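# Remove cloth from standing lanterns and spread it flat

## Task

Using four arms whose feet sit near arm1 (x=+0.34, y=+0.74, z=+0.72, facing -90), arm2 (x=-0.34, y=+0.74, z=+0.72, facing -90), arm3 (x=-0.34, y=-0.74, z=+0.72, facing +90) and arm4 (x=+0.34, y=-0.74, z=+0.72, facing +90), with positions in metres in the scene frame and facing in degrees counter-clockwise from +x, lift the cloth off the lanterns that poke up through holes in it and lay it out flat. Each lantern has to finish upright at its starting spot. If the cloth's mean height falls by more than about a thumb's length in a single drop while no gripper is holding it, the attempt fails. At the end release the cloth and pull the arms away; anything that stays put only because a robot is holding it does not count.

## Robot and tools

Setup: four identical i2rt Big YAM arms named arm1, arm2, arm3 and arm4. Each has six joints, a two-finger gripper and a wrist camera. Arms 1 and 2 sit on the +y side and face -y. Arms 3 and 4 sit on the -y side and face +y. Two fixed room cameras, cam_high and cam_low, also watch the scene. The hand reaches roughly 1.0 m from the joint1 axis. Every pose lives in one scene frame with its origin on the floor and +z up. The hand point lies midway between the fingertips. The hand's z axis runs along the fingers and its y axis is the direction the fingers close.

execute_actions: argument "actions" is a list holding exactly one action, or nothing at all. An empty list only returns state and images. An action is an object keyed by robot name, so all arms share one action. Each key holds {"joints": {...}} containing absolute joint targets, not offsets. Targets are in radians for joint1_rad to joint6_rad and in metres for gripper_m. Any joint you leave out is not commanded. Everything in the action starts at once, but joints finish at different times, so the hand's path can swing wide. Ranges:
- joint1_rad: -2.879 to 2.879. Turns the arm on its foot; positive is counter-clockwise from above; 0 points the way the foot faces.
- joint2_rad: 0 to 3.141. Shoulder; 0 has the upper arm pointing back roughly level, and increasing it raises the arm up and then forward.
- joint3_rad: 0 to 3.019. Elbow; 0 is folded, and increasing it opens the arm.
- joint4_rad: -1.692 to 1.57. Hand pitch; positive tips the fingers up.
- joint5_rad: -1.57 to 1.57. Side swing; positive goes to the arm's right.
- joint6_rad: -2.094 to 2.094. Hand roll; positive is clockwise seen from behind.
- gripper_m: 0 to 0.093, the gap between the fingertips.
A joint counts as done within these tolerances: ±0.045, ±0.14, ±0.09, ±0.055, ±0.03, ±0.035 and ±0.003. One action runs at most 15 s. If a call has an unknown key or an out-of-range value, the whole call is rejected and nothing moves. Argument "cameras" is an optional list drawn from arm1_cam_wrist, arm2_cam_wrist, arm3_cam_wrist, arm4_cam_wrist, cam_high, cam_low and all. Omitting it or passing null or ["all"] returns every camera; [] returns none.

wait: "seconds" from 0 to 10. Nothing new is commanded while the scene keeps running. Returns the same state and images as an empty action.

zoom_image: "camera" plus "region" [x0, y0, x1, y1] in pixels of that camera's latest full image, measured from its top-left corner, at most 504x504. Wrist images are 504x504 fisheye. cam_high and cam_low images are 896x504.

finished_scene: "scene" (1 or 2). Ends the scene for good once the last command has been held. The result tells you whether the task succeeded and gives the next scene's task.

Reading results: joint_positions reports the current joints. joint_status says how each commanded motion finished:
- "off_target": stopped short and may still be pushing.
- "contact_stop" or "time_out": the joint holds where it stopped. A timed-out joint can keep pushing toward a target close by, and on_its_own will list it.
- "joint command not followed": a self- and inter-arm collision check held back the arm's joint targets. A cause line usually follows, and the gripper part still runs. Each withheld joint shows "not_followed", and the arm may keep retrying those targets.
- "limit_stop_at_motor_heat": the key was stopped by overheating. Send the target again.
on_its_own lists joints the call did not command; its "held at" value is the target, not the current position. Joint torques are raw drive outputs with offset and noise, so they are unreliable as a contact sensor. A "pictures" line gives the order of the returned images. MOTOR HOT appears at 85 °C. An OVER-TEMPERATURE FAULT at 100 °C makes that arm go limp and fall.

Order of work: look first using the cameras and zoom. Grip the cloth edges or corners with several arms and lift them evenly until the cloth clears the lantern tops. Carry it sideways clear of the lanterns, then lower it flat onto the surface before opening the grippers. Finally retract the arms.

Avoid: letting the cloth fall unheld by more than a few centimetres; bumping or dragging a lantern, since every lantern must stay upright where it began and rigid objects must never leave the work area; pressing two arms against each other, which fails and ends the run (the collision check ignores fingers, gripper housings and wrist cameras and can react late); pushing into the table or objects for long, because the arms do not stop on contact and motors overheat. To relieve a joint that is pushing, command its reported position. Arms do not wait for each other.

Each tool is called after "Request:" in YAML: its name, and indented under it one key for each argument.

## Session

I'll start by getting the current state and camera images.

Request:
execute_actions:
  actions: []

Scene clock: 0.00 s.
Joint torques (N m, as the arm reports them, + toward a larger angle): no reading
arm1.joint_positions: joint1_rad=+0.002 joint2_rad=+0.438 joint3_rad=+1.482 joint4_rad=-1.548 joint5_rad=+0.005 joint6_rad=+0.007 gripper_m=+0.094
arm1.joint_status: not commanded
arm1.hand: x=+0.3351 y=+0.6240 z=+1.3038 quat_wxyz=(-0.350, -0.621, -0.597, +0.368) (m; scene frame)
arm2.joint_positions: joint1_rad=-0.016 joint2_rad=+0.432 joint3_rad=+1.461 joint4_rad=-1.521 joint5_rad=+0.004 joint6_rad=+0.007 gripper_m=+0.095
arm2.joint_status: not commanded
arm2.hand: x=-0.3395 y=+0.6173 z=+1.2999 quat_wxyz=(-0.358, -0.618, -0.598, +0.365) (m; scene frame)
arm3.joint_positions: joint1_rad=+0.007 joint2_rad=+0.448 joint3_rad=+1.477 joint4_rad=-1.538 joint5_rad=+0.009 joint6_rad=+0.015 gripper_m=+0.094
arm3.joint_status: not commanded
arm3.hand: x=-0.3281 y=-0.6270 z=+1.3262 quat_wxyz=(-0.362, +0.597, -0.617, -0.363) (m; scene frame)
arm4.joint_positions: joint1_rad=+0.017 joint2_rad=+0.429 joint3_rad=+1.469 joint4_rad=-1.546 joint5_rad=+0.014 joint6_rad=+0.015 gripper_m=+0.094
arm4.joint_status: not commanded
arm4.hand: x=+0.3405 y=-0.6255 z=+1.3552 quat_wxyz=(-0.364, +0.595, -0.623, -0.353) (m; scene frame)
pictures: arm1_cam_wrist, arm2_cam_wrist, arm3_cam_wrist, arm4_cam_wrist, cam_high, cam_low
Images, in order (width x height): arm1_cam_wrist 504x504, arm2_cam_wrist 504x504, arm3_cam_wrist 504x504, arm4_cam_wrist 504x504, cam_high 896x504, cam_low 896x504.

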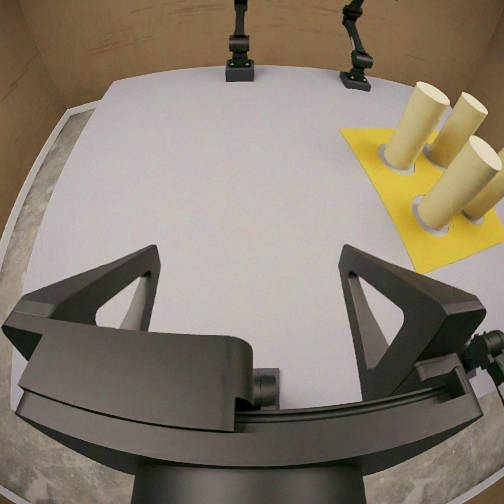

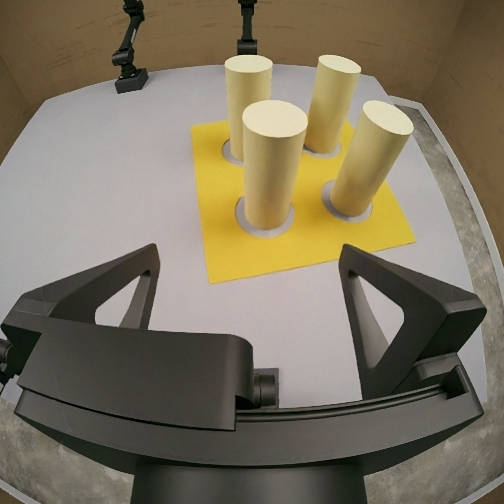

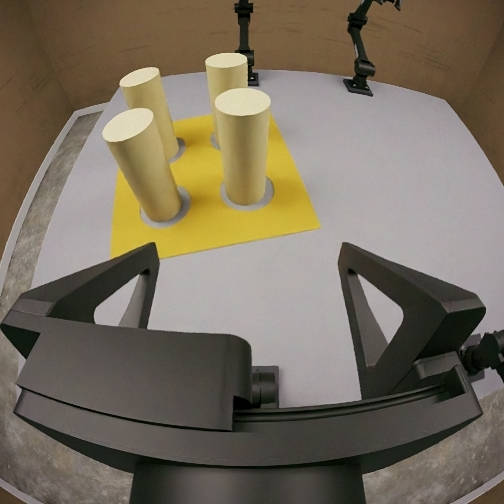

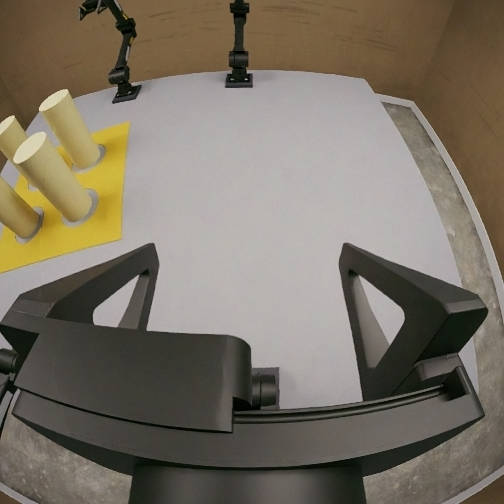

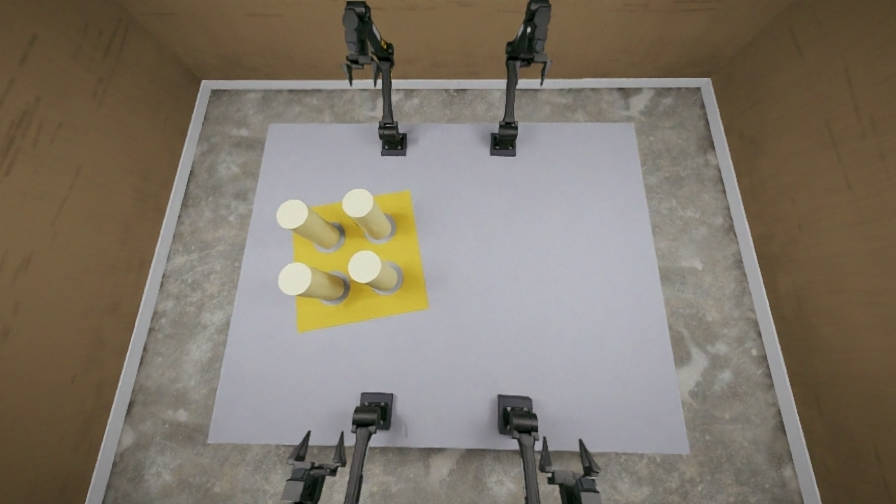

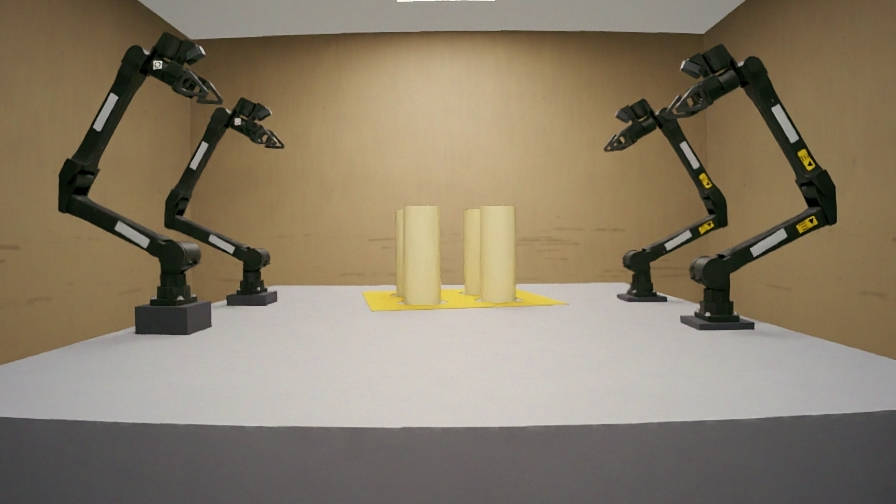

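Request:
zoom_image:
  camera: "cam_high"
  region: [250, 160, 470, 350]

Request:
zoom_image:
  camera: "cam_low"
  region: [340, 180, 600, 330]

Request:
zoom_image:
  camera: "arm2_cam_wrist"
  region: [170, 40, 430, 300]

Region (250, 160, 470, 350) of cam_high's 896x504 image, scaled by 2.291, with more detail than that image has; it fills the top 435 rows of this view, and the rest is white.

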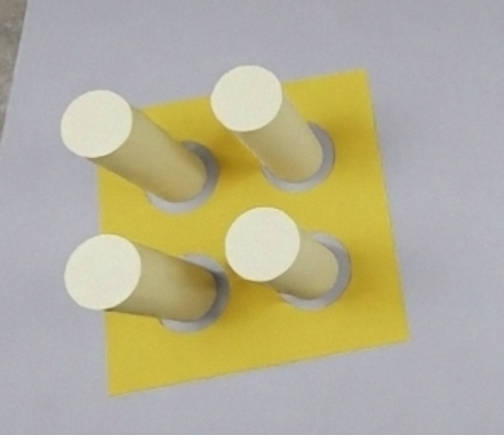

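Region (340, 180, 600, 330) of cam_low's 896x504 image, scaled by 1.938, with more detail than that image has; it fills the top 291 rows of this view, and the rest is white.

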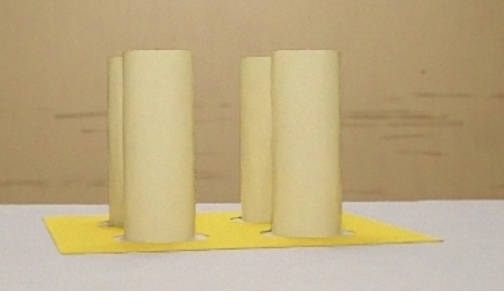

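Region (170, 40, 430, 300) of arm2_cam_wrist's 504x504 image, scaled by 1.938, with more detail than that image has.

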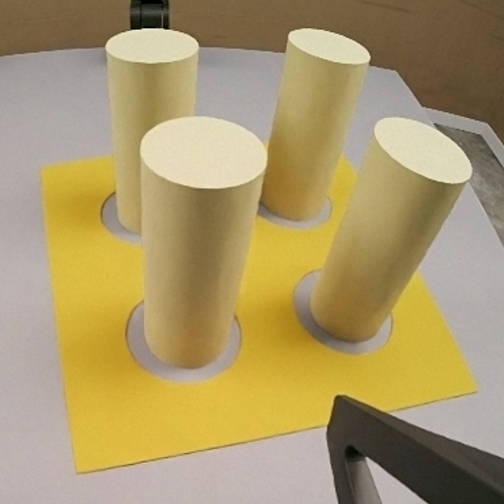

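Request:
zoom_image:
  camera: "cam_high"
  region: [320, 0, 600, 170]

Request:
zoom_image:
  camera: "cam_high"
  region: [260, 370, 640, 504]

Region (320, 0, 600, 170) of cam_high's 896x504 image, scaled by 1.800, with more detail than that image has; it fills the top 306 rows of this view, and the rest is white.

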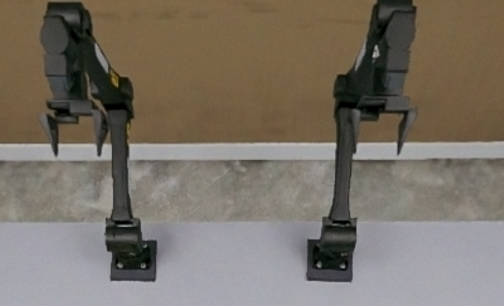

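Region (260, 370, 640, 504) of cam_high's 896x504 image, scaled by 1.326, with more detail than that image has; it fills the top 178 rows of this view, and the rest is white.

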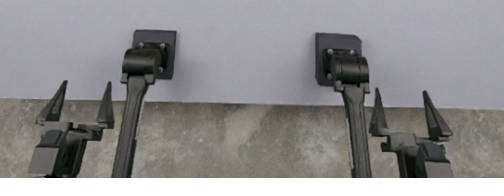

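Request:
execute_actions:
  actions:
    - {"arm1": {"joints": {"joint2_rad": 1.2, "joint3_rad": 1.2, "joint4_rad": -1.2}}, "arm2": {"joints": {"joint4_rad": -0.7}}, "arm3": {"joints": {"joint3_rad": 1.0}}, "arm4": {"joints": {"joint2_rad": 1.6, "joint3_rad": 1.9, "joint4_rad": -1.0}}}
  cameras: ["cam_low"]

Scene clock: 21.13 s.
Joint torques (N m, as the arm reports them, + toward a larger angle): arm1=[-5.36 -8.54 10.75  1.48  0.01 -0.01] | arm2=[ 0.21  7.03  6.79  2.49 -0.01 -0.03] | arm3=[-0.94  0.75  8.39  1.32  0.06 -0.06] | arm4=[  1.11 -14.91  10.89   2.15   0.06   0.  ]
arm1.joint_positions: joint1_rad=+0.002 joint2_rad=+1.210 joint3_rad=+1.173 joint4_rad=-1.213 joint5_rad=+0.005 joint6_rad=+0.007 gripper_m=+0.094
arm1.joint_status: all done
arm1.hand: x=+0.3222 y=+0.3291 z=+1.0006 quat_wxyz=(-0.106, -0.712, -0.684, +0.119) (m; scene frame)
arm2.joint_positions: joint1_rad=-0.016 joint2_rad=+0.432 joint3_rad=+1.461 joint4_rad=-0.717 joint5_rad=+0.004 joint6_rad=+0.007 gripper_m=+0.095
arm2.joint_status: all done
arm2.hand: x=-0.3401 y=+0.5988 z=+1.4915 quat_wxyz=(-0.565, -0.425, -0.410, +0.576) (m; scene frame)
arm3.joint_positions: joint1_rad=+0.007 joint2_rad=+0.454 joint3_rad=+0.992 joint4_rad=-1.538 joint5_rad=+0.009 joint6_rad=+0.015 gripper_m=+0.094
arm3.joint_status: all done
arm3.hand: x=-0.3291 y=-0.5731 z=+1.1102 quat_wxyz=(-0.204, +0.667, -0.687, -0.204) (m; scene frame)
arm4.joint_positions: joint1_rad=+0.017 joint2_rad=+1.606 joint3_rad=+1.875 joint4_rad=-1.011 joint5_rad=+0.014 joint6_rad=+0.015 gripper_m=+0.094
arm4.joint_status: all done
arm4.hand: x=+0.3519 y=-0.0873 z=+1.2369 quat_wxyz=(-0.290, +0.633, -0.661, -0.279) (m; scene frame)
pictures: cam_low
Images, in order (width x height): cam_low 896x504.

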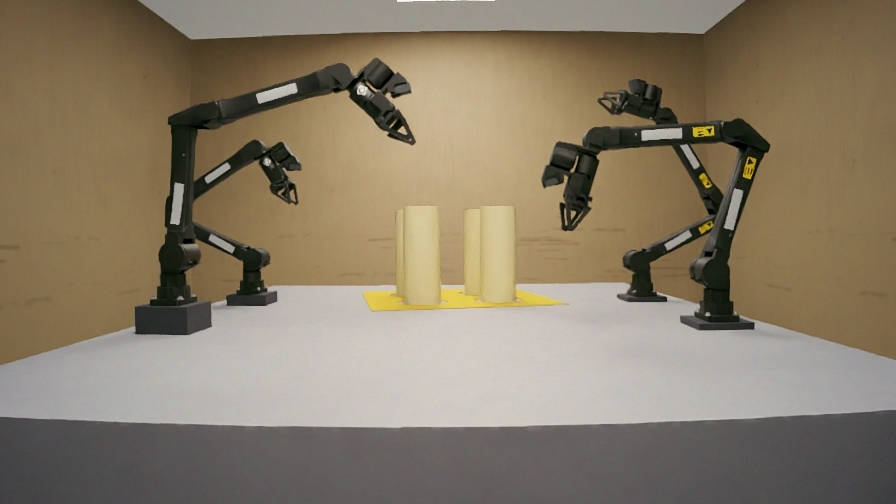

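Request:
execute_actions:
  actions:
    - {"arm1": {"joints": {"joint1_rad": -1.041, "joint6_rad": -0.483}}, "arm2": {"joints": {"joint1_rad": -0.903, "joint6_rad": 1.264, "joint2_rad": 1.2, "joint3_rad": 1.6, "joint4_rad": -1.2}}, "arm3": {"joints": {"joint1_rad": 0.839, "joint6_rad": 1.427, "joint2_rad": 1.2, "joint3_rad": 1.6, "joint4_rad": -1.2}}, "arm4": {"joints": {"joint1_rad": 0.777, "joint6_rad": -0.221}}}
  cameras: ["cam_high"]

Scene clock: 45.30 s.
Joint torques (N m, as the arm reports them, + toward a larger angle): arm1=[-5.4  -8.24 10.87  1.35 -0.03 -0.15] | arm2=[ 0.56 -9.43 11.59  1.27  0.05  0.05] | arm3=[-1.07 -8.68 11.93  1.73  0.11 -0.01] | arm4=[  0.22 -15.26  10.89   2.13   0.13  -0.09]
arm1.joint_positions: joint1_rad=-1.036 joint2_rad=+1.210 joint3_rad=+1.173 joint4_rad=-1.210 joint5_rad=+0.005 joint6_rad=-0.467 gripper_m=+0.094
arm1.joint_status: all done
arm1.hand: x=-0.0246 y=+0.5439 z=+1.0045 quat_wxyz=(+0.003, -0.873, -0.458, +0.165) (m; scene frame)
arm2.joint_positions: joint1_rad=-0.907 joint2_rad=+1.205 joint3_rad=+1.557 joint4_rad=-1.196 joint5_rad=+0.004 joint6_rad=+1.250 gripper_m=+0.095
arm2.joint_status: all done
arm2.hand: x=-0.7099 y=+0.4509 z=+1.1932 quat_wxyz=(-0.286, -0.894, +0.274, +0.208) (m; scene frame)
arm3.joint_positions: joint1_rad=+0.840 joint2_rad=+1.201 joint3_rad=+1.552 joint4_rad=-1.212 joint5_rad=+0.010 joint6_rad=+1.417 gripper_m=+0.094
arm3.joint_status: all done
arm3.hand: x=-0.6733 y=-0.4281 z=+1.2215 quat_wxyz=(+0.110, +0.439, -0.826, -0.338) (m; scene frame)
arm4.joint_positions: joint1_rad=+0.790 joint2_rad=+1.606 joint3_rad=+1.875 joint4_rad=-1.011 joint5_rad=+0.012 joint6_rad=-0.210 gripper_m=+0.094
arm4.joint_status: all done
arm4.hand: x=-0.1087 y=-0.2612 z=+1.2372 quat_wxyz=(-0.203, +0.872, -0.277, -0.348) (m; scene frame)
pictures: cam_high
Images, in order (width x height): cam_high 896x504.

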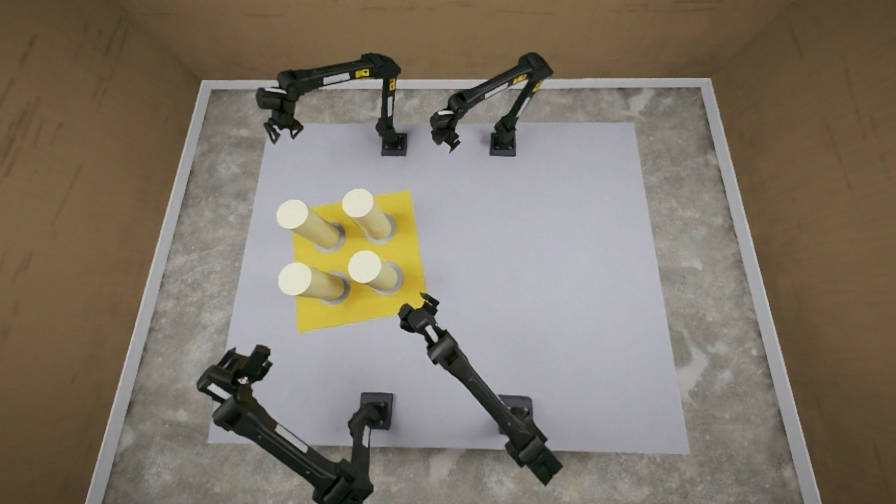

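Request:
execute_actions:
  actions:
    - {"arm1": {"joints": {"joint2_rad": 1.7, "joint3_rad": 1.995, "joint4_rad": -1.356}}, "arm2": {"joints": {"joint2_rad": 1.8, "joint3_rad": 2.2, "joint4_rad": -1.444}}, "arm3": {"joints": {"joint2_rad": 1.7, "joint3_rad": 1.67, "joint4_rad": -1.205}}, "arm4": {"joints": {"joint1_rad": 0.777, "joint2_rad": 2.0, "joint3_rad": 2.105, "joint4_rad": -1.32}}}
  cameras: []

Request:
execute_actions:
  actions:
    - {"arm1": {"joints": {"joint2_rad": 2.17}}, "arm2": {"joints": {"joint2_rad": 2.28}}, "arm3": {"joints": {"joint2_rad": 2.01}}, "arm4": {"joints": {"joint2_rad": 2.315}}}

Scene clock: 54.30 s.
Joint torques (N m, as the arm reports them, + toward a larger angle): arm1=[ -5.84 -16.28  12.41   0.92  -0.03  -0.16] | arm2=[  0.5  -20.85  11.78   0.77   0.07   0.06] | arm3=[ -1.08 -14.71  10.41   0.93   0.13   0.01] | arm4=[  0.24 -22.09  10.99   0.93   0.12  -0.08]
arm1.joint_positions: joint1_rad=-1.036 joint2_rad=+1.706 joint3_rad=+1.946 joint4_rad=-1.349 joint5_rad=+0.005 joint6_rad=-0.468 gripper_m=+0.094
arm1.joint_status: all done
arm1.hand: x=-0.2074 y=+0.4437 z=+1.1116 quat_wxyz=(+0.002, -0.861, -0.452, +0.232) (m; scene frame)
arm2.joint_positions: joint1_rad=-0.907 joint2_rad=+1.820 joint3_rad=+2.150 joint4_rad=-1.438 joint5_rad=+0.004 joint6_rad=+1.251 gripper_m=+0.095
arm2.joint_status: all done
arm2.hand: x=-0.8527 y=+0.3411 z=+1.1207 quat_wxyz=(-0.183, -0.931, +0.285, +0.134) (m; scene frame)
arm3.joint_positions: joint1_rad=+0.840 joint2_rad=+1.692 joint3_rad=+1.640 joint4_rad=-1.212 joint5_rad=+0.010 joint6_rad=+1.418 gripper_m=+0.094
arm3.joint_status: all done
arm3.hand: x=-0.7655 y=-0.3410 z=+1.0147 quat_wxyz=(+0.046, +0.463, -0.872, -0.154) (m; scene frame)
arm4.joint_positions: joint1_rad=+0.790 joint2_rad=+2.022 joint3_rad=+2.073 joint4_rad=-1.312 joint5_rad=+0.012 joint6_rad=-0.210 gripper_m=+0.094
arm4.joint_status: all done
arm4.hand: x=-0.1440 y=-0.2236 z=+1.0216 quat_wxyz=(-0.081, +0.942, -0.297, -0.131) (m; scene frame)
pictures: none
No camera images: the call's "cameras" was empty. Leave "cameras" out to get every camera's image.

Scene clock: 55.90 s.
Joint torques (N m, as the arm reports them, + toward a larger angle): arm1=[ -5.62 -22.34  11.     0.22  -0.04  -0.17] | arm2=[  0.5  -27.45  10.9   -0.16   0.07   0.1 ] | arm3=[ -1.1  -19.45   9.29   0.35   0.13   0.03] | arm4=[  0.27 -24.66   9.51   0.5    0.12  -0.1 ]
arm1.joint_positions: joint1_rad=-1.036 joint2_rad=+2.186 joint3_rad=+1.955 joint4_rad=-1.351 joint5_rad=+0.005 joint6_rad=-0.468 gripper_m=+0.094
arm1.joint_status: all done
arm1.hand: x=-0.2488 y=+0.4232 z=+0.8121 quat_wxyz=(+0.005, -0.886, -0.465, -0.002) (m; scene frame)
arm2.joint_positions: joint1_rad=-0.907 joint2_rad=+2.306 joint3_rad=+2.157 joint4_rad=-1.439 joint5_rad=+0.004 joint6_rad=+1.251 gripper_m=+0.095
arm2.joint_status: all done
arm2.hand: x=-0.8899 y=+0.3137 z=+0.7994 quat_wxyz=(+0.011, -0.956, +0.293, -0.003) (m; scene frame)
arm3.joint_positions: joint1_rad=+0.840 joint2_rad=+2.007 joint3_rad=+1.646 joint4_rad=-1.212 joint5_rad=+0.010 joint6_rad=+1.418 gripper_m=+0.094
arm3.joint_status: all done
arm3.hand: x=-0.7736 y=-0.3319 z=+0.8348 quat_wxyz=(-0.005, +0.469, -0.883, -0.009) (m; scene frame)
arm4.joint_positions: joint1_rad=+0.790 joint2_rad=+2.339 joint3_rad=+2.082 joint4_rad=-1.313 joint5_rad=+0.012 joint6_rad=-0.210 gripper_m=+0.094
arm4.joint_status: all done
arm4.hand: x=-0.1435 y=-0.2244 z=+0.8077 quat_wxyz=(-0.005, +0.954, -0.300, +0.003) (m; scene frame)
pictures: arm1_cam_wrist, arm2_cam_wrist, arm3_cam_wrist, arm4_cam_wrist, cam_high, cam_low
Images, in order (width x height): arm1_cam_wrist 504x504, arm2_cam_wrist 504x504, arm3_cam_wrist 504x504, arm4_cam_wrist 504x504, cam_high 896x504, cam_low 896x504.

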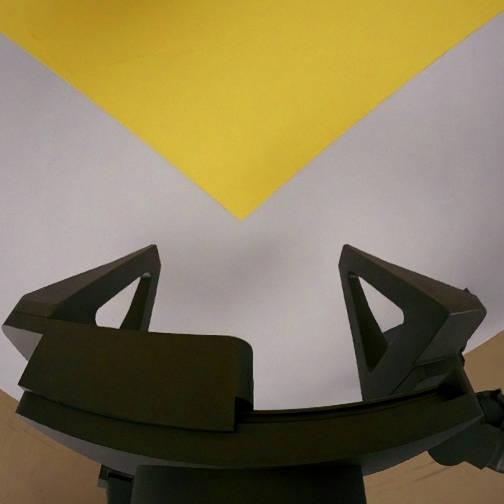

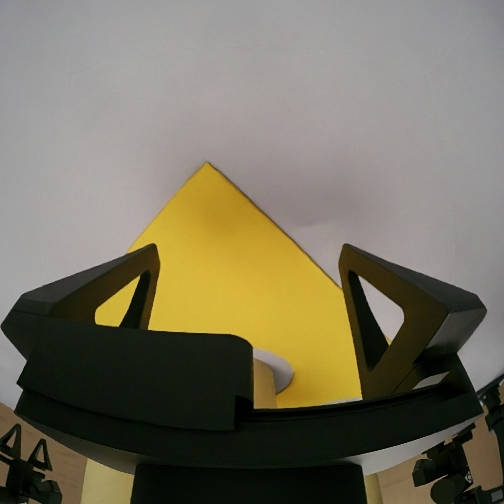

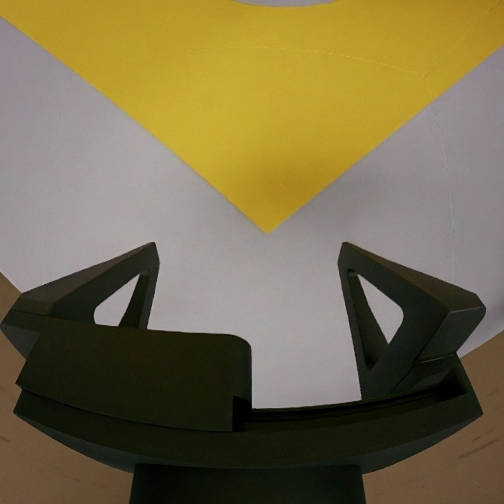

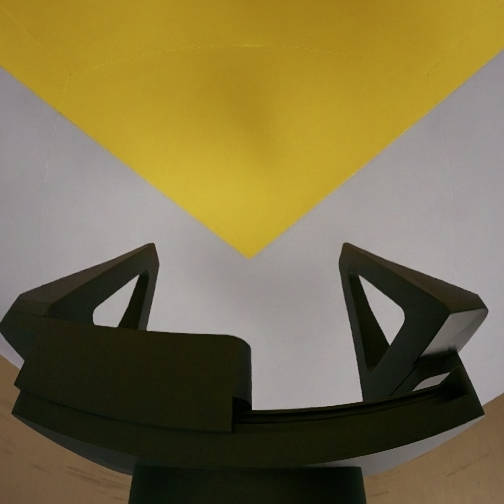

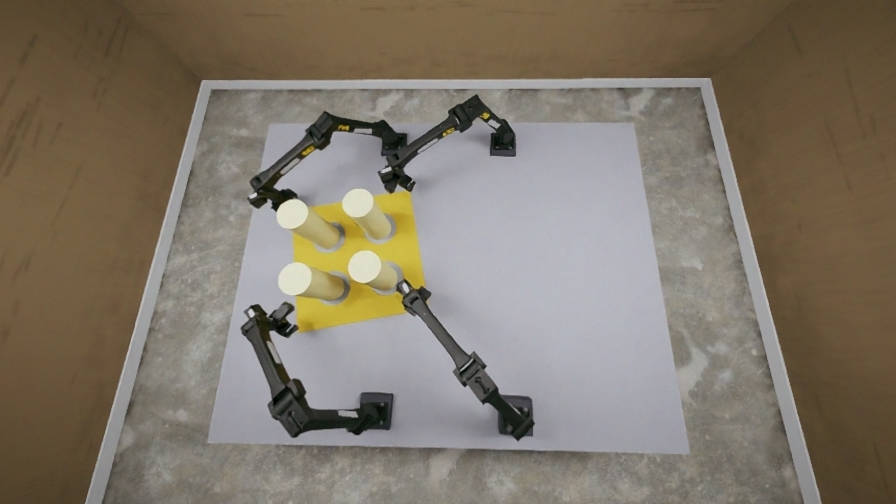

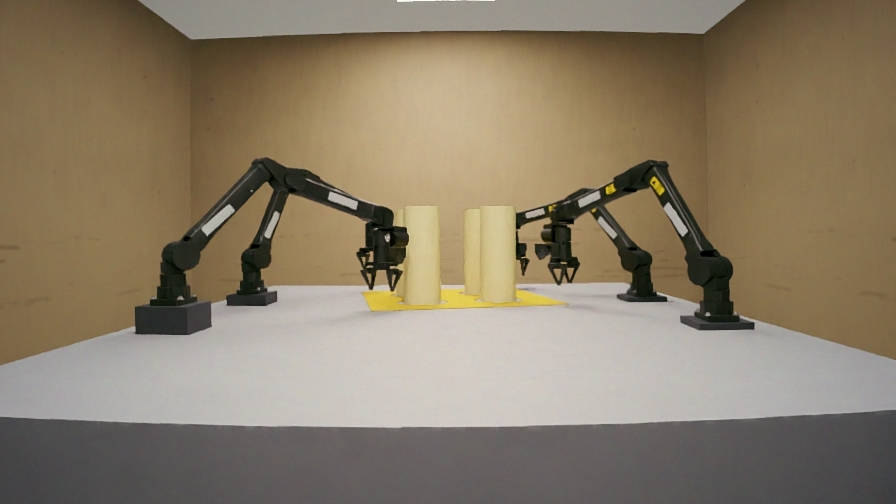

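Request:
zoom_image:
  camera: "arm4_cam_wrist"
  region: [100, 180, 400, 360]

Request:
zoom_image:
  camera: "cam_low"
  region: [340, 200, 600, 330]

Region (100, 180, 400, 360) of arm4_cam_wrist's 504x504 image, scaled by 1.680, with more detail than that image has; it fills the top 302 rows of this view, and the rest is white.

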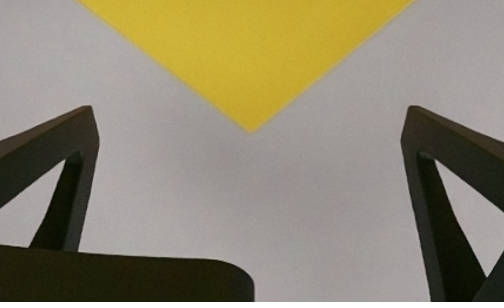

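Region (340, 200, 600, 330) of cam_low's 896x504 image, scaled by 1.938, with more detail than that image has.

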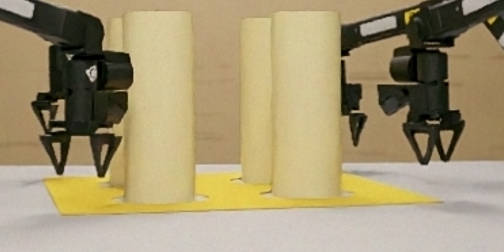

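Request:
execute_actions:
  actions:
    - {"arm1": {"joints": {"joint1_rad": -1.02, "joint2_rad": 2.206, "joint3_rad": 1.858, "joint4_rad": -1.19}}, "arm2": {"joints": {"joint1_rad": -0.865, "joint2_rad": 2.371, "joint3_rad": 2.236, "joint4_rad": -1.36}}, "arm3": {"joints": {"joint1_rad": 0.88, "joint2_rad": 2.06, "joint3_rad": 1.495, "joint4_rad": -1.005}}, "arm4": {"joints": {"joint1_rad": 0.762, "joint2_rad": 2.24, "joint3_rad": 1.9, "joint4_rad": -1.15}}}

Scene clock: 72.97 s.
Joint torques (N m, as the arm reports them, + toward a larger angle): arm1=[ -4.35 -22.01   8.59   0.84  -0.04  -0.16] | arm2=[ -0.59 -23.88  11.13   0.64   0.07   0.1 ] | arm3=[ -0.96 -19.7    7.72   0.52   0.13   0.04] | arm4=[  0.14 -22.69   7.13   1.27   0.13  -0.09]
arm1.joint_positions: joint1_rad=-1.035 joint2_rad=+2.217 joint3_rad=+1.845 joint4_rad=-1.200 joint5_rad=+0.005 joint6_rad=-0.468 gripper_m=+0.094
arm1.joint_status: all done
arm1.hand: x=-0.2444 y=+0.4248 z=+0.7519 quat_wxyz=(+0.005, -0.885, -0.465, +0.003) (m; scene frame)
arm2.joint_positions: joint1_rad=-0.863 joint2_rad=+2.347 joint3_rad=+2.191 joint4_rad=-1.369 joint5_rad=+0.004 joint6_rad=+1.251 gripper_m=+0.095
arm2.joint_status: all done
arm2.hand: x=-0.8891 y=+0.2735 z=+0.7845 quat_wxyz=(-0.015, -0.962, +0.271, +0.015) (m; scene frame)
arm3.joint_positions: joint1_rad=+0.880 joint2_rad=+2.068 joint3_rad=+1.483 joint4_rad=-1.020 joint5_rad=+0.010 joint6_rad=+1.418 gripper_m=+0.094
arm3.joint_status: all done
arm3.hand: x=-0.7687 y=-0.3669 z=+0.7438 quat_wxyz=(-0.011, +0.487, -0.873, +0.007) (m; scene frame)
arm4.joint_positions: joint1_rad=+0.772 joint2_rad=+2.254 joint3_rad=+1.903 joint4_rad=-1.164 joint5_rad=+0.012 joint6_rad=-0.210 gripper_m=+0.094
arm4.joint_status: all done
arm4.hand: x=-0.1227 y=-0.2290 z=+0.7995 quat_wxyz=(-0.019, +0.951, -0.308, -0.021) (m; scene frame)
pictures: arm1_cam_wrist, arm2_cam_wrist, arm3_cam_wrist, arm4_cam_wrist, cam_high, cam_low
Images, in order (width x height): arm1_cam_wrist 504x504, arm2_cam_wrist 504x504, arm3_cam_wrist 504x504, arm4_cam_wrist 504x504, cam_high 896x504, cam_low 896x504.

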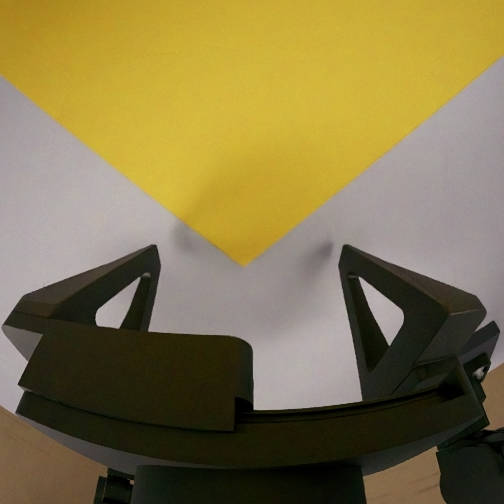

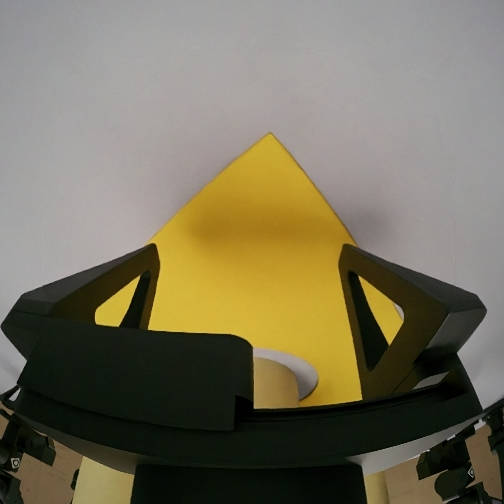

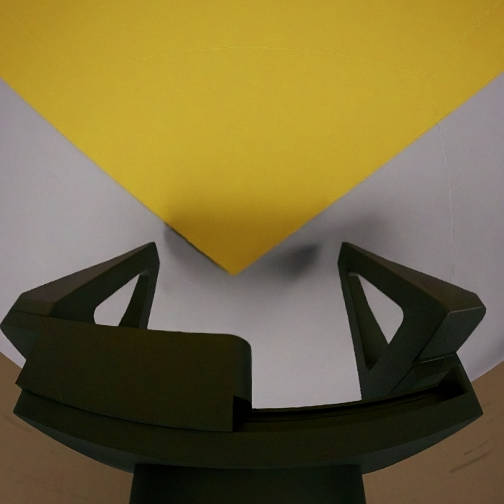

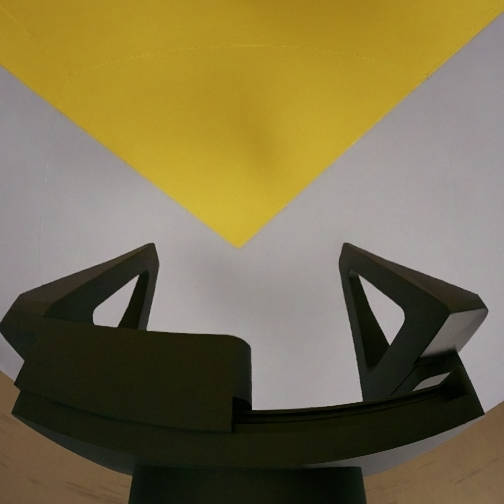

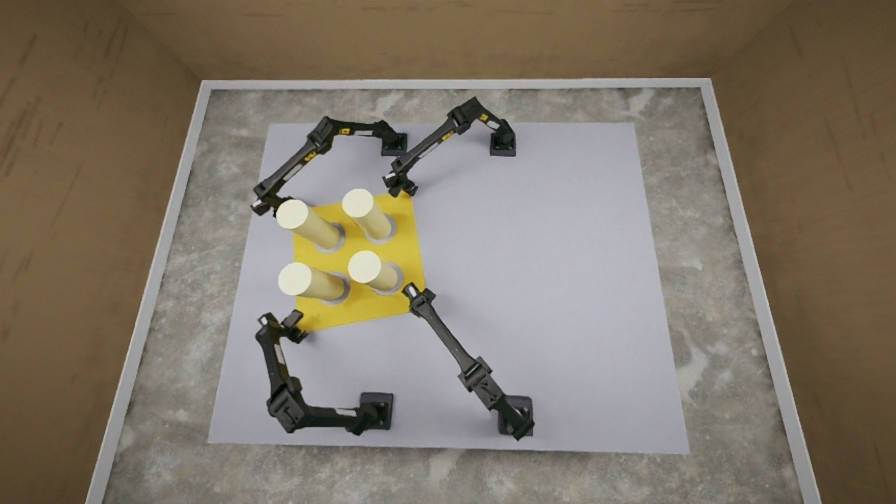

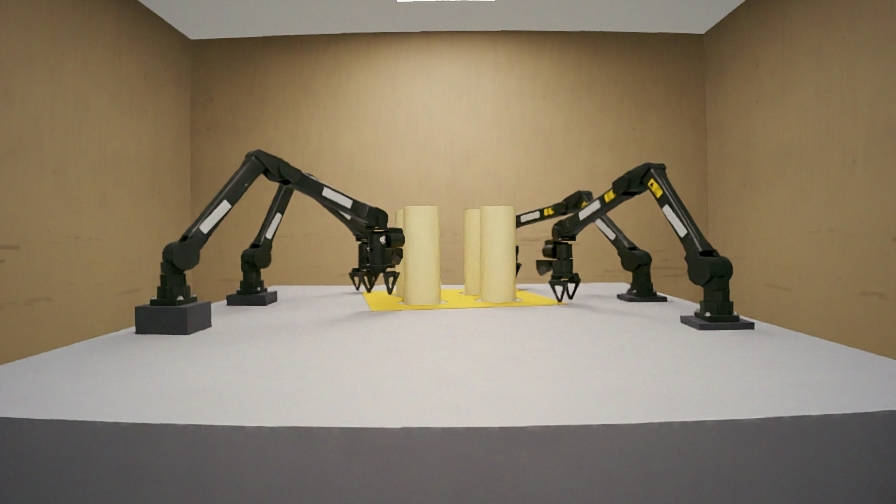

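Request:
zoom_image:
  camera: "cam_low"
  region: [510, 240, 610, 320]

Request:
zoom_image:
  camera: "cam_low"
  region: [330, 240, 430, 320]

Request:
zoom_image:
  camera: "arm1_cam_wrist"
  region: [130, 190, 370, 310]

Region (510, 240, 610, 320) of cam_low's 896x504 image, scaled by 5.040, with more detail than that image has; it fills the top 403 rows of this view, and the rest is white.

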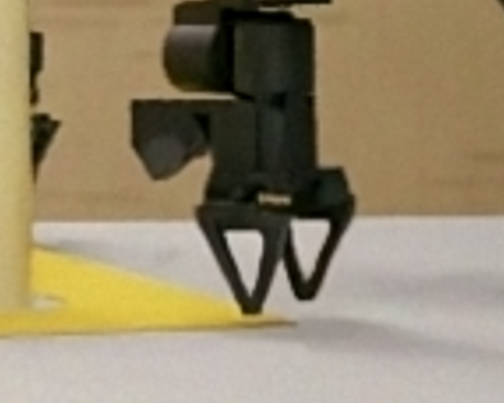

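Region (330, 240, 430, 320) of cam_low's 896x504 image, scaled by 5.040, with more detail than that image has; it fills the top 403 rows of this view, and the rest is white.

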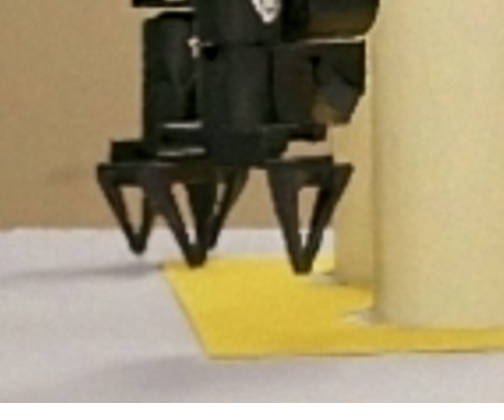

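Region (130, 190, 370, 310) of arm1_cam_wrist's 504x504 image, scaled by 2.100, with more detail than that image has.

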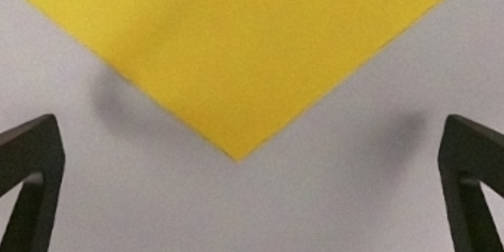

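Request:
execute_actions:
  actions:
    - {"arm1": {"joints": {"joint4_rad": -1.118, "joint5_rad": -0.075}}, "arm2": {"joints": {"joint1_rad": -0.892, "joint2_rad": 2.39}}, "arm3": {"joints": {"joint4_rad": -0.978, "joint5_rad": 0.065}}, "arm4": {"joints": {"joint2_rad": 2.305, "joint4_rad": -1.115, "joint5_rad": -0.05}}}
  cameras: ["arm1_cam_wrist", "arm2_cam_wrist", "arm3_cam_wrist", "arm4_cam_wrist", "cam_low"]

Scene clock: 93.97 s.
Joint torques (N m, as the arm reports them, + toward a larger angle): arm1=[ -4.32 -21.99   8.69   0.97  -0.2   -0.17] | arm2=[ -0.28 -22.85  11.06   0.59   0.07   0.1 ] | arm3=[ -1.08 -19.15   7.72   0.67   0.29   0.03] | arm4=[  0.42 -20.48   7.19   1.23  -0.15  -0.1 ]
arm1.joint_positions: joint1_rad=-1.034 joint2_rad=+2.217 joint3_rad=+1.845 joint4_rad=-1.129 joint5_rad=-0.071 joint6_rad=-0.468 gripper_m=+0.094
arm1.joint_status: all done
arm1.hand: x=-0.2532 y=+0.4045 z=+0.7530 quat_wxyz=(-0.033, -0.883, -0.466, +0.038) (m; scene frame)
arm2.joint_positions: joint1_rad=-0.889 joint2_rad=+2.360 joint3_rad=+2.191 joint4_rad=-1.369 joint5_rad=+0.004 joint6_rad=+1.251 gripper_m=+0.095
arm2.joint_status: all done
arm2.hand: x=-0.9003 y=+0.2890 z=+0.7754 quat_wxyz=(-0.010, -0.959, +0.284, +0.011) (m; scene frame)
arm3.joint_positions: joint1_rad=+0.880 joint2_rad=+2.068 joint3_rad=+1.483 joint4_rad=-0.993 joint5_rad=+0.062 joint6_rad=+1.418 gripper_m=+0.094
arm3.joint_status: all done
arm3.hand: x=-0.7679 y=-0.3557 z=+0.7441 quat_wxyz=(-0.031, +0.486, -0.873, -0.015) (m; scene frame)
arm4.joint_positions: joint1_rad=+0.772 joint2_rad=+2.288 joint3_rad=+1.903 joint4_rad=-1.129 joint5_rad=-0.047 joint6_rad=-0.210 gripper_m=+0.094
arm4.joint_status: all done
arm4.hand: x=-0.1329 y=-0.2329 z=+0.7776 quat_wxyz=(+0.006, +0.951, -0.307, -0.037) (m; scene frame)
pictures: arm1_cam_wrist, arm2_cam_wrist, arm3_cam_wrist, arm4_cam_wrist, cam_low
Images, in order (width x height): arm1_cam_wrist 504x504, arm2_cam_wrist 504x504, arm3_cam_wrist 504x504, arm4_cam_wrist 504x504, cam_low 896x504.

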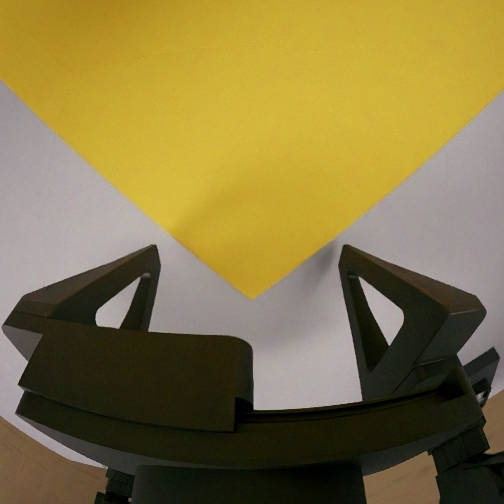

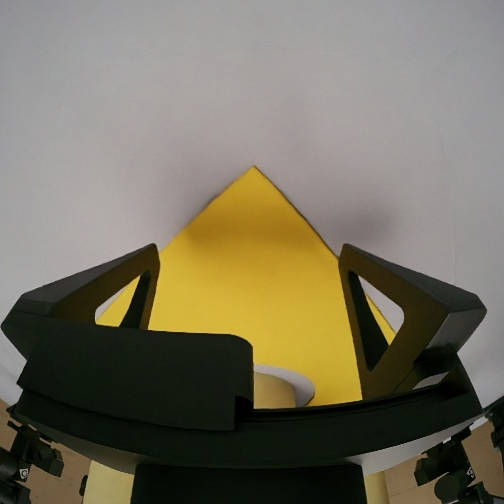

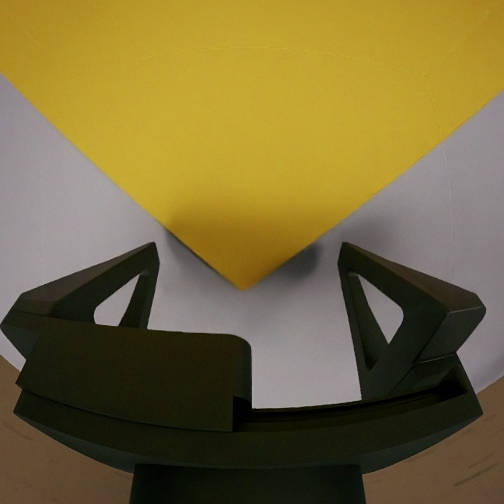

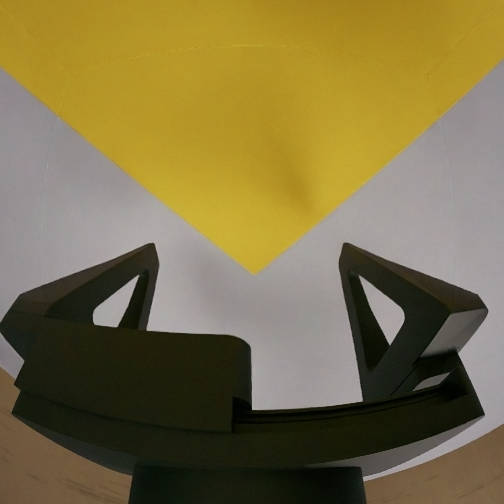

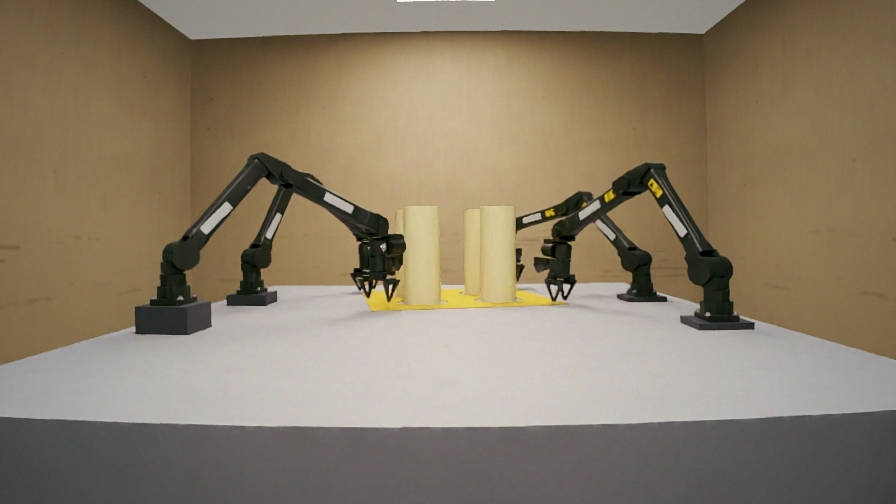

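Request:
execute_actions:
  actions:
    - {"arm1": {"joints": {"joint2_rad": 2.235}}, "arm2": {"joints": {"joint2_rad": 2.425}}, "arm3": {"joints": {"joint2_rad": 2.09}}, "arm4": {"joints": {"joint2_rad": 2.345}}}
  cameras: ["arm1_cam_wrist", "arm2_cam_wrist", "arm3_cam_wrist", "arm4_cam_wrist", "cam_low"]

Scene clock: 96.93 s.
Joint torques (N m, as the arm reports them, + toward a larger angle): arm1=[ -4.32 -20.59   8.66   0.99  -0.22  -0.19] | arm2=[ -0.02 -24.35  10.79   0.5    0.07   0.1 ] | arm3=[ -1.05 -17.06   7.66   0.66   0.29   0.03] | arm4=[  0.35 -20.48   6.83   1.1   -0.15  -0.09]
arm1.joint_positions: joint1_rad=-1.034 joint2_rad=+2.230 joint3_rad=+1.845 joint4_rad=-1.129 joint5_rad=-0.071 joint6_rad=-0.468 gripper_m=+0.094
arm1.joint_status: all done
arm1.hand: x=-0.2519 y=+0.4053 z=+0.7445 quat_wxyz=(-0.033, -0.884, -0.466, +0.032) (m; scene frame)
arm2.joint_positions: joint1_rad=-0.889 joint2_rad=+2.405 joint3_rad=+2.191 joint4_rad=-1.369 joint5_rad=+0.004 joint6_rad=+1.251 gripper_m=+0.095
arm2.joint_status: all done
arm2.hand: x=-0.8966 y=+0.2921 z=+0.7443 quat_wxyz=(+0.008, -0.959, +0.284, -0.001) (m; scene frame)
arm3.joint_positions: joint1_rad=+0.880 joint2_rad=+2.073 joint3_rad=+1.483 joint4_rad=-0.993 joint5_rad=+0.062 joint6_rad=+1.418 gripper_m=+0.094
arm3.joint_status: all done
arm3.hand: x=-0.7675 y=-0.3561 z=+0.7418 quat_wxyz=(-0.032, +0.486, -0.873, -0.013) (m; scene frame)
arm4.joint_positions: joint1_rad=+0.772 joint2_rad=+2.331 joint3_rad=+1.903 joint4_rad=-1.127 joint5_rad=-0.047 joint6_rad=-0.210 gripper_m=+0.094
arm4.joint_status: all done
arm4.hand: x=-0.1285 y=-0.2379 z=+0.7489 quat_wxyz=(+0.017, +0.951, -0.308, -0.018) (m; scene frame)
pictures: arm1_cam_wrist, arm2_cam_wrist, arm3_cam_wrist, arm4_cam_wrist, cam_low
Images, in order (width x height): arm1_cam_wrist 504x504, arm2_cam_wrist 504x504, arm3_cam_wrist 504x504, arm4_cam_wrist 504x504, cam_low 896x504.

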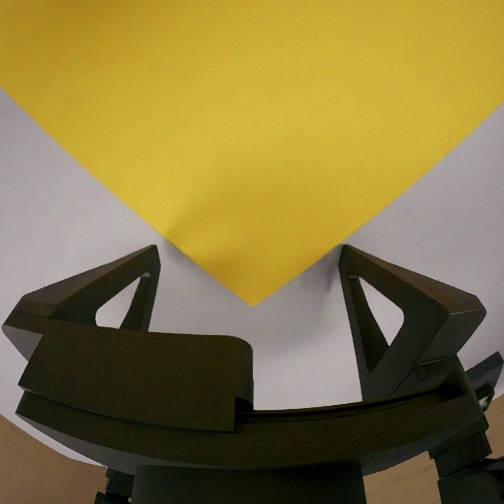

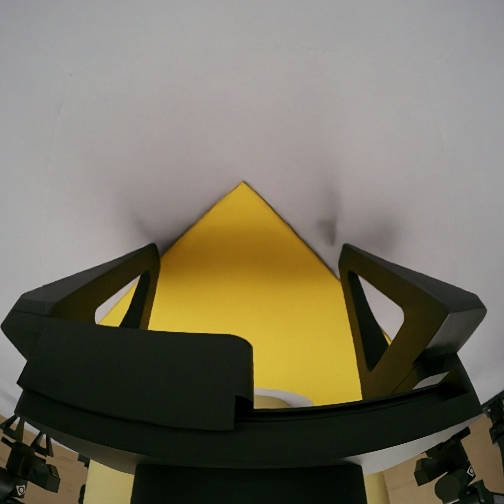

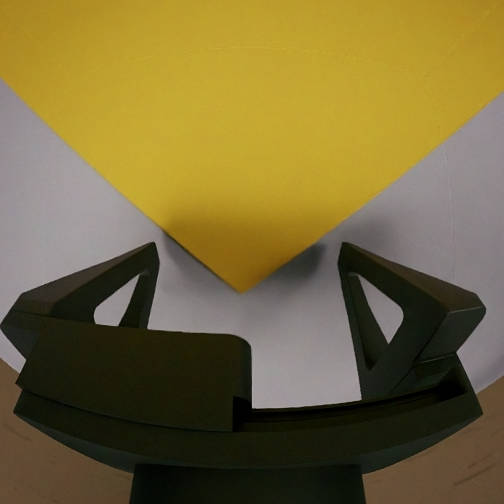

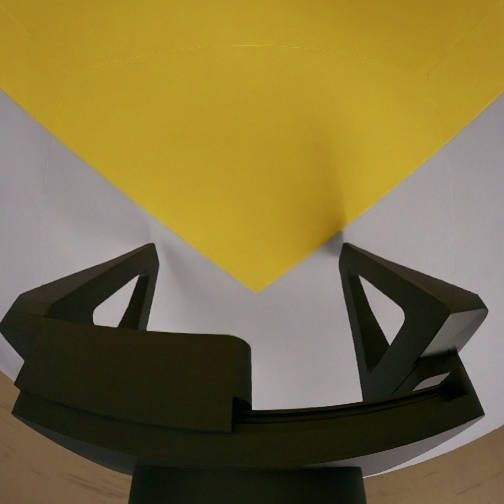

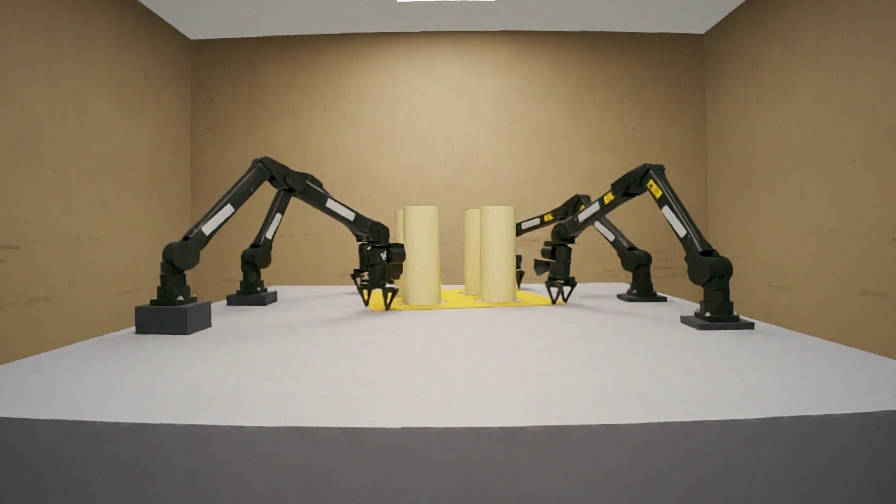

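Request:
zoom_image:
  camera: "cam_low"
  region: [530, 270, 600, 320]

Request:
zoom_image:
  camera: "cam_low"
  region: [340, 270, 420, 320]

Region (530, 270, 600, 320) of cam_low's 896x504 image, scaled by 7.200, with more detail than that image has; it fills the top 360 rows of this view, and the rest is white.

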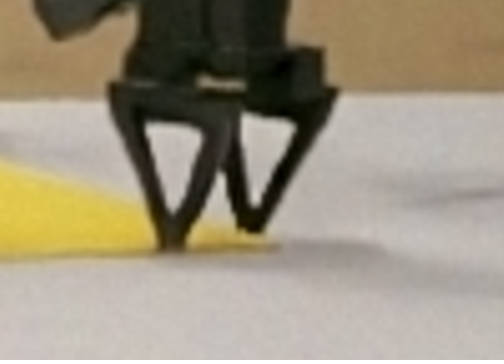

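Region (340, 270, 420, 320) of cam_low's 896x504 image, scaled by 6.300, with more detail than that image has; it fills the top 315 rows of this view, and the rest is white.

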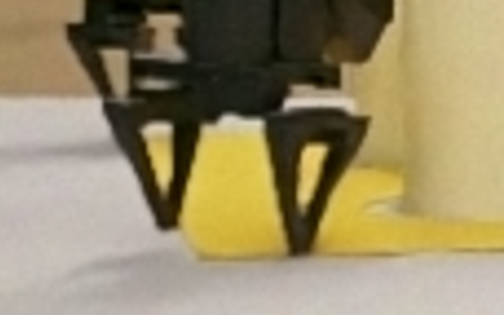

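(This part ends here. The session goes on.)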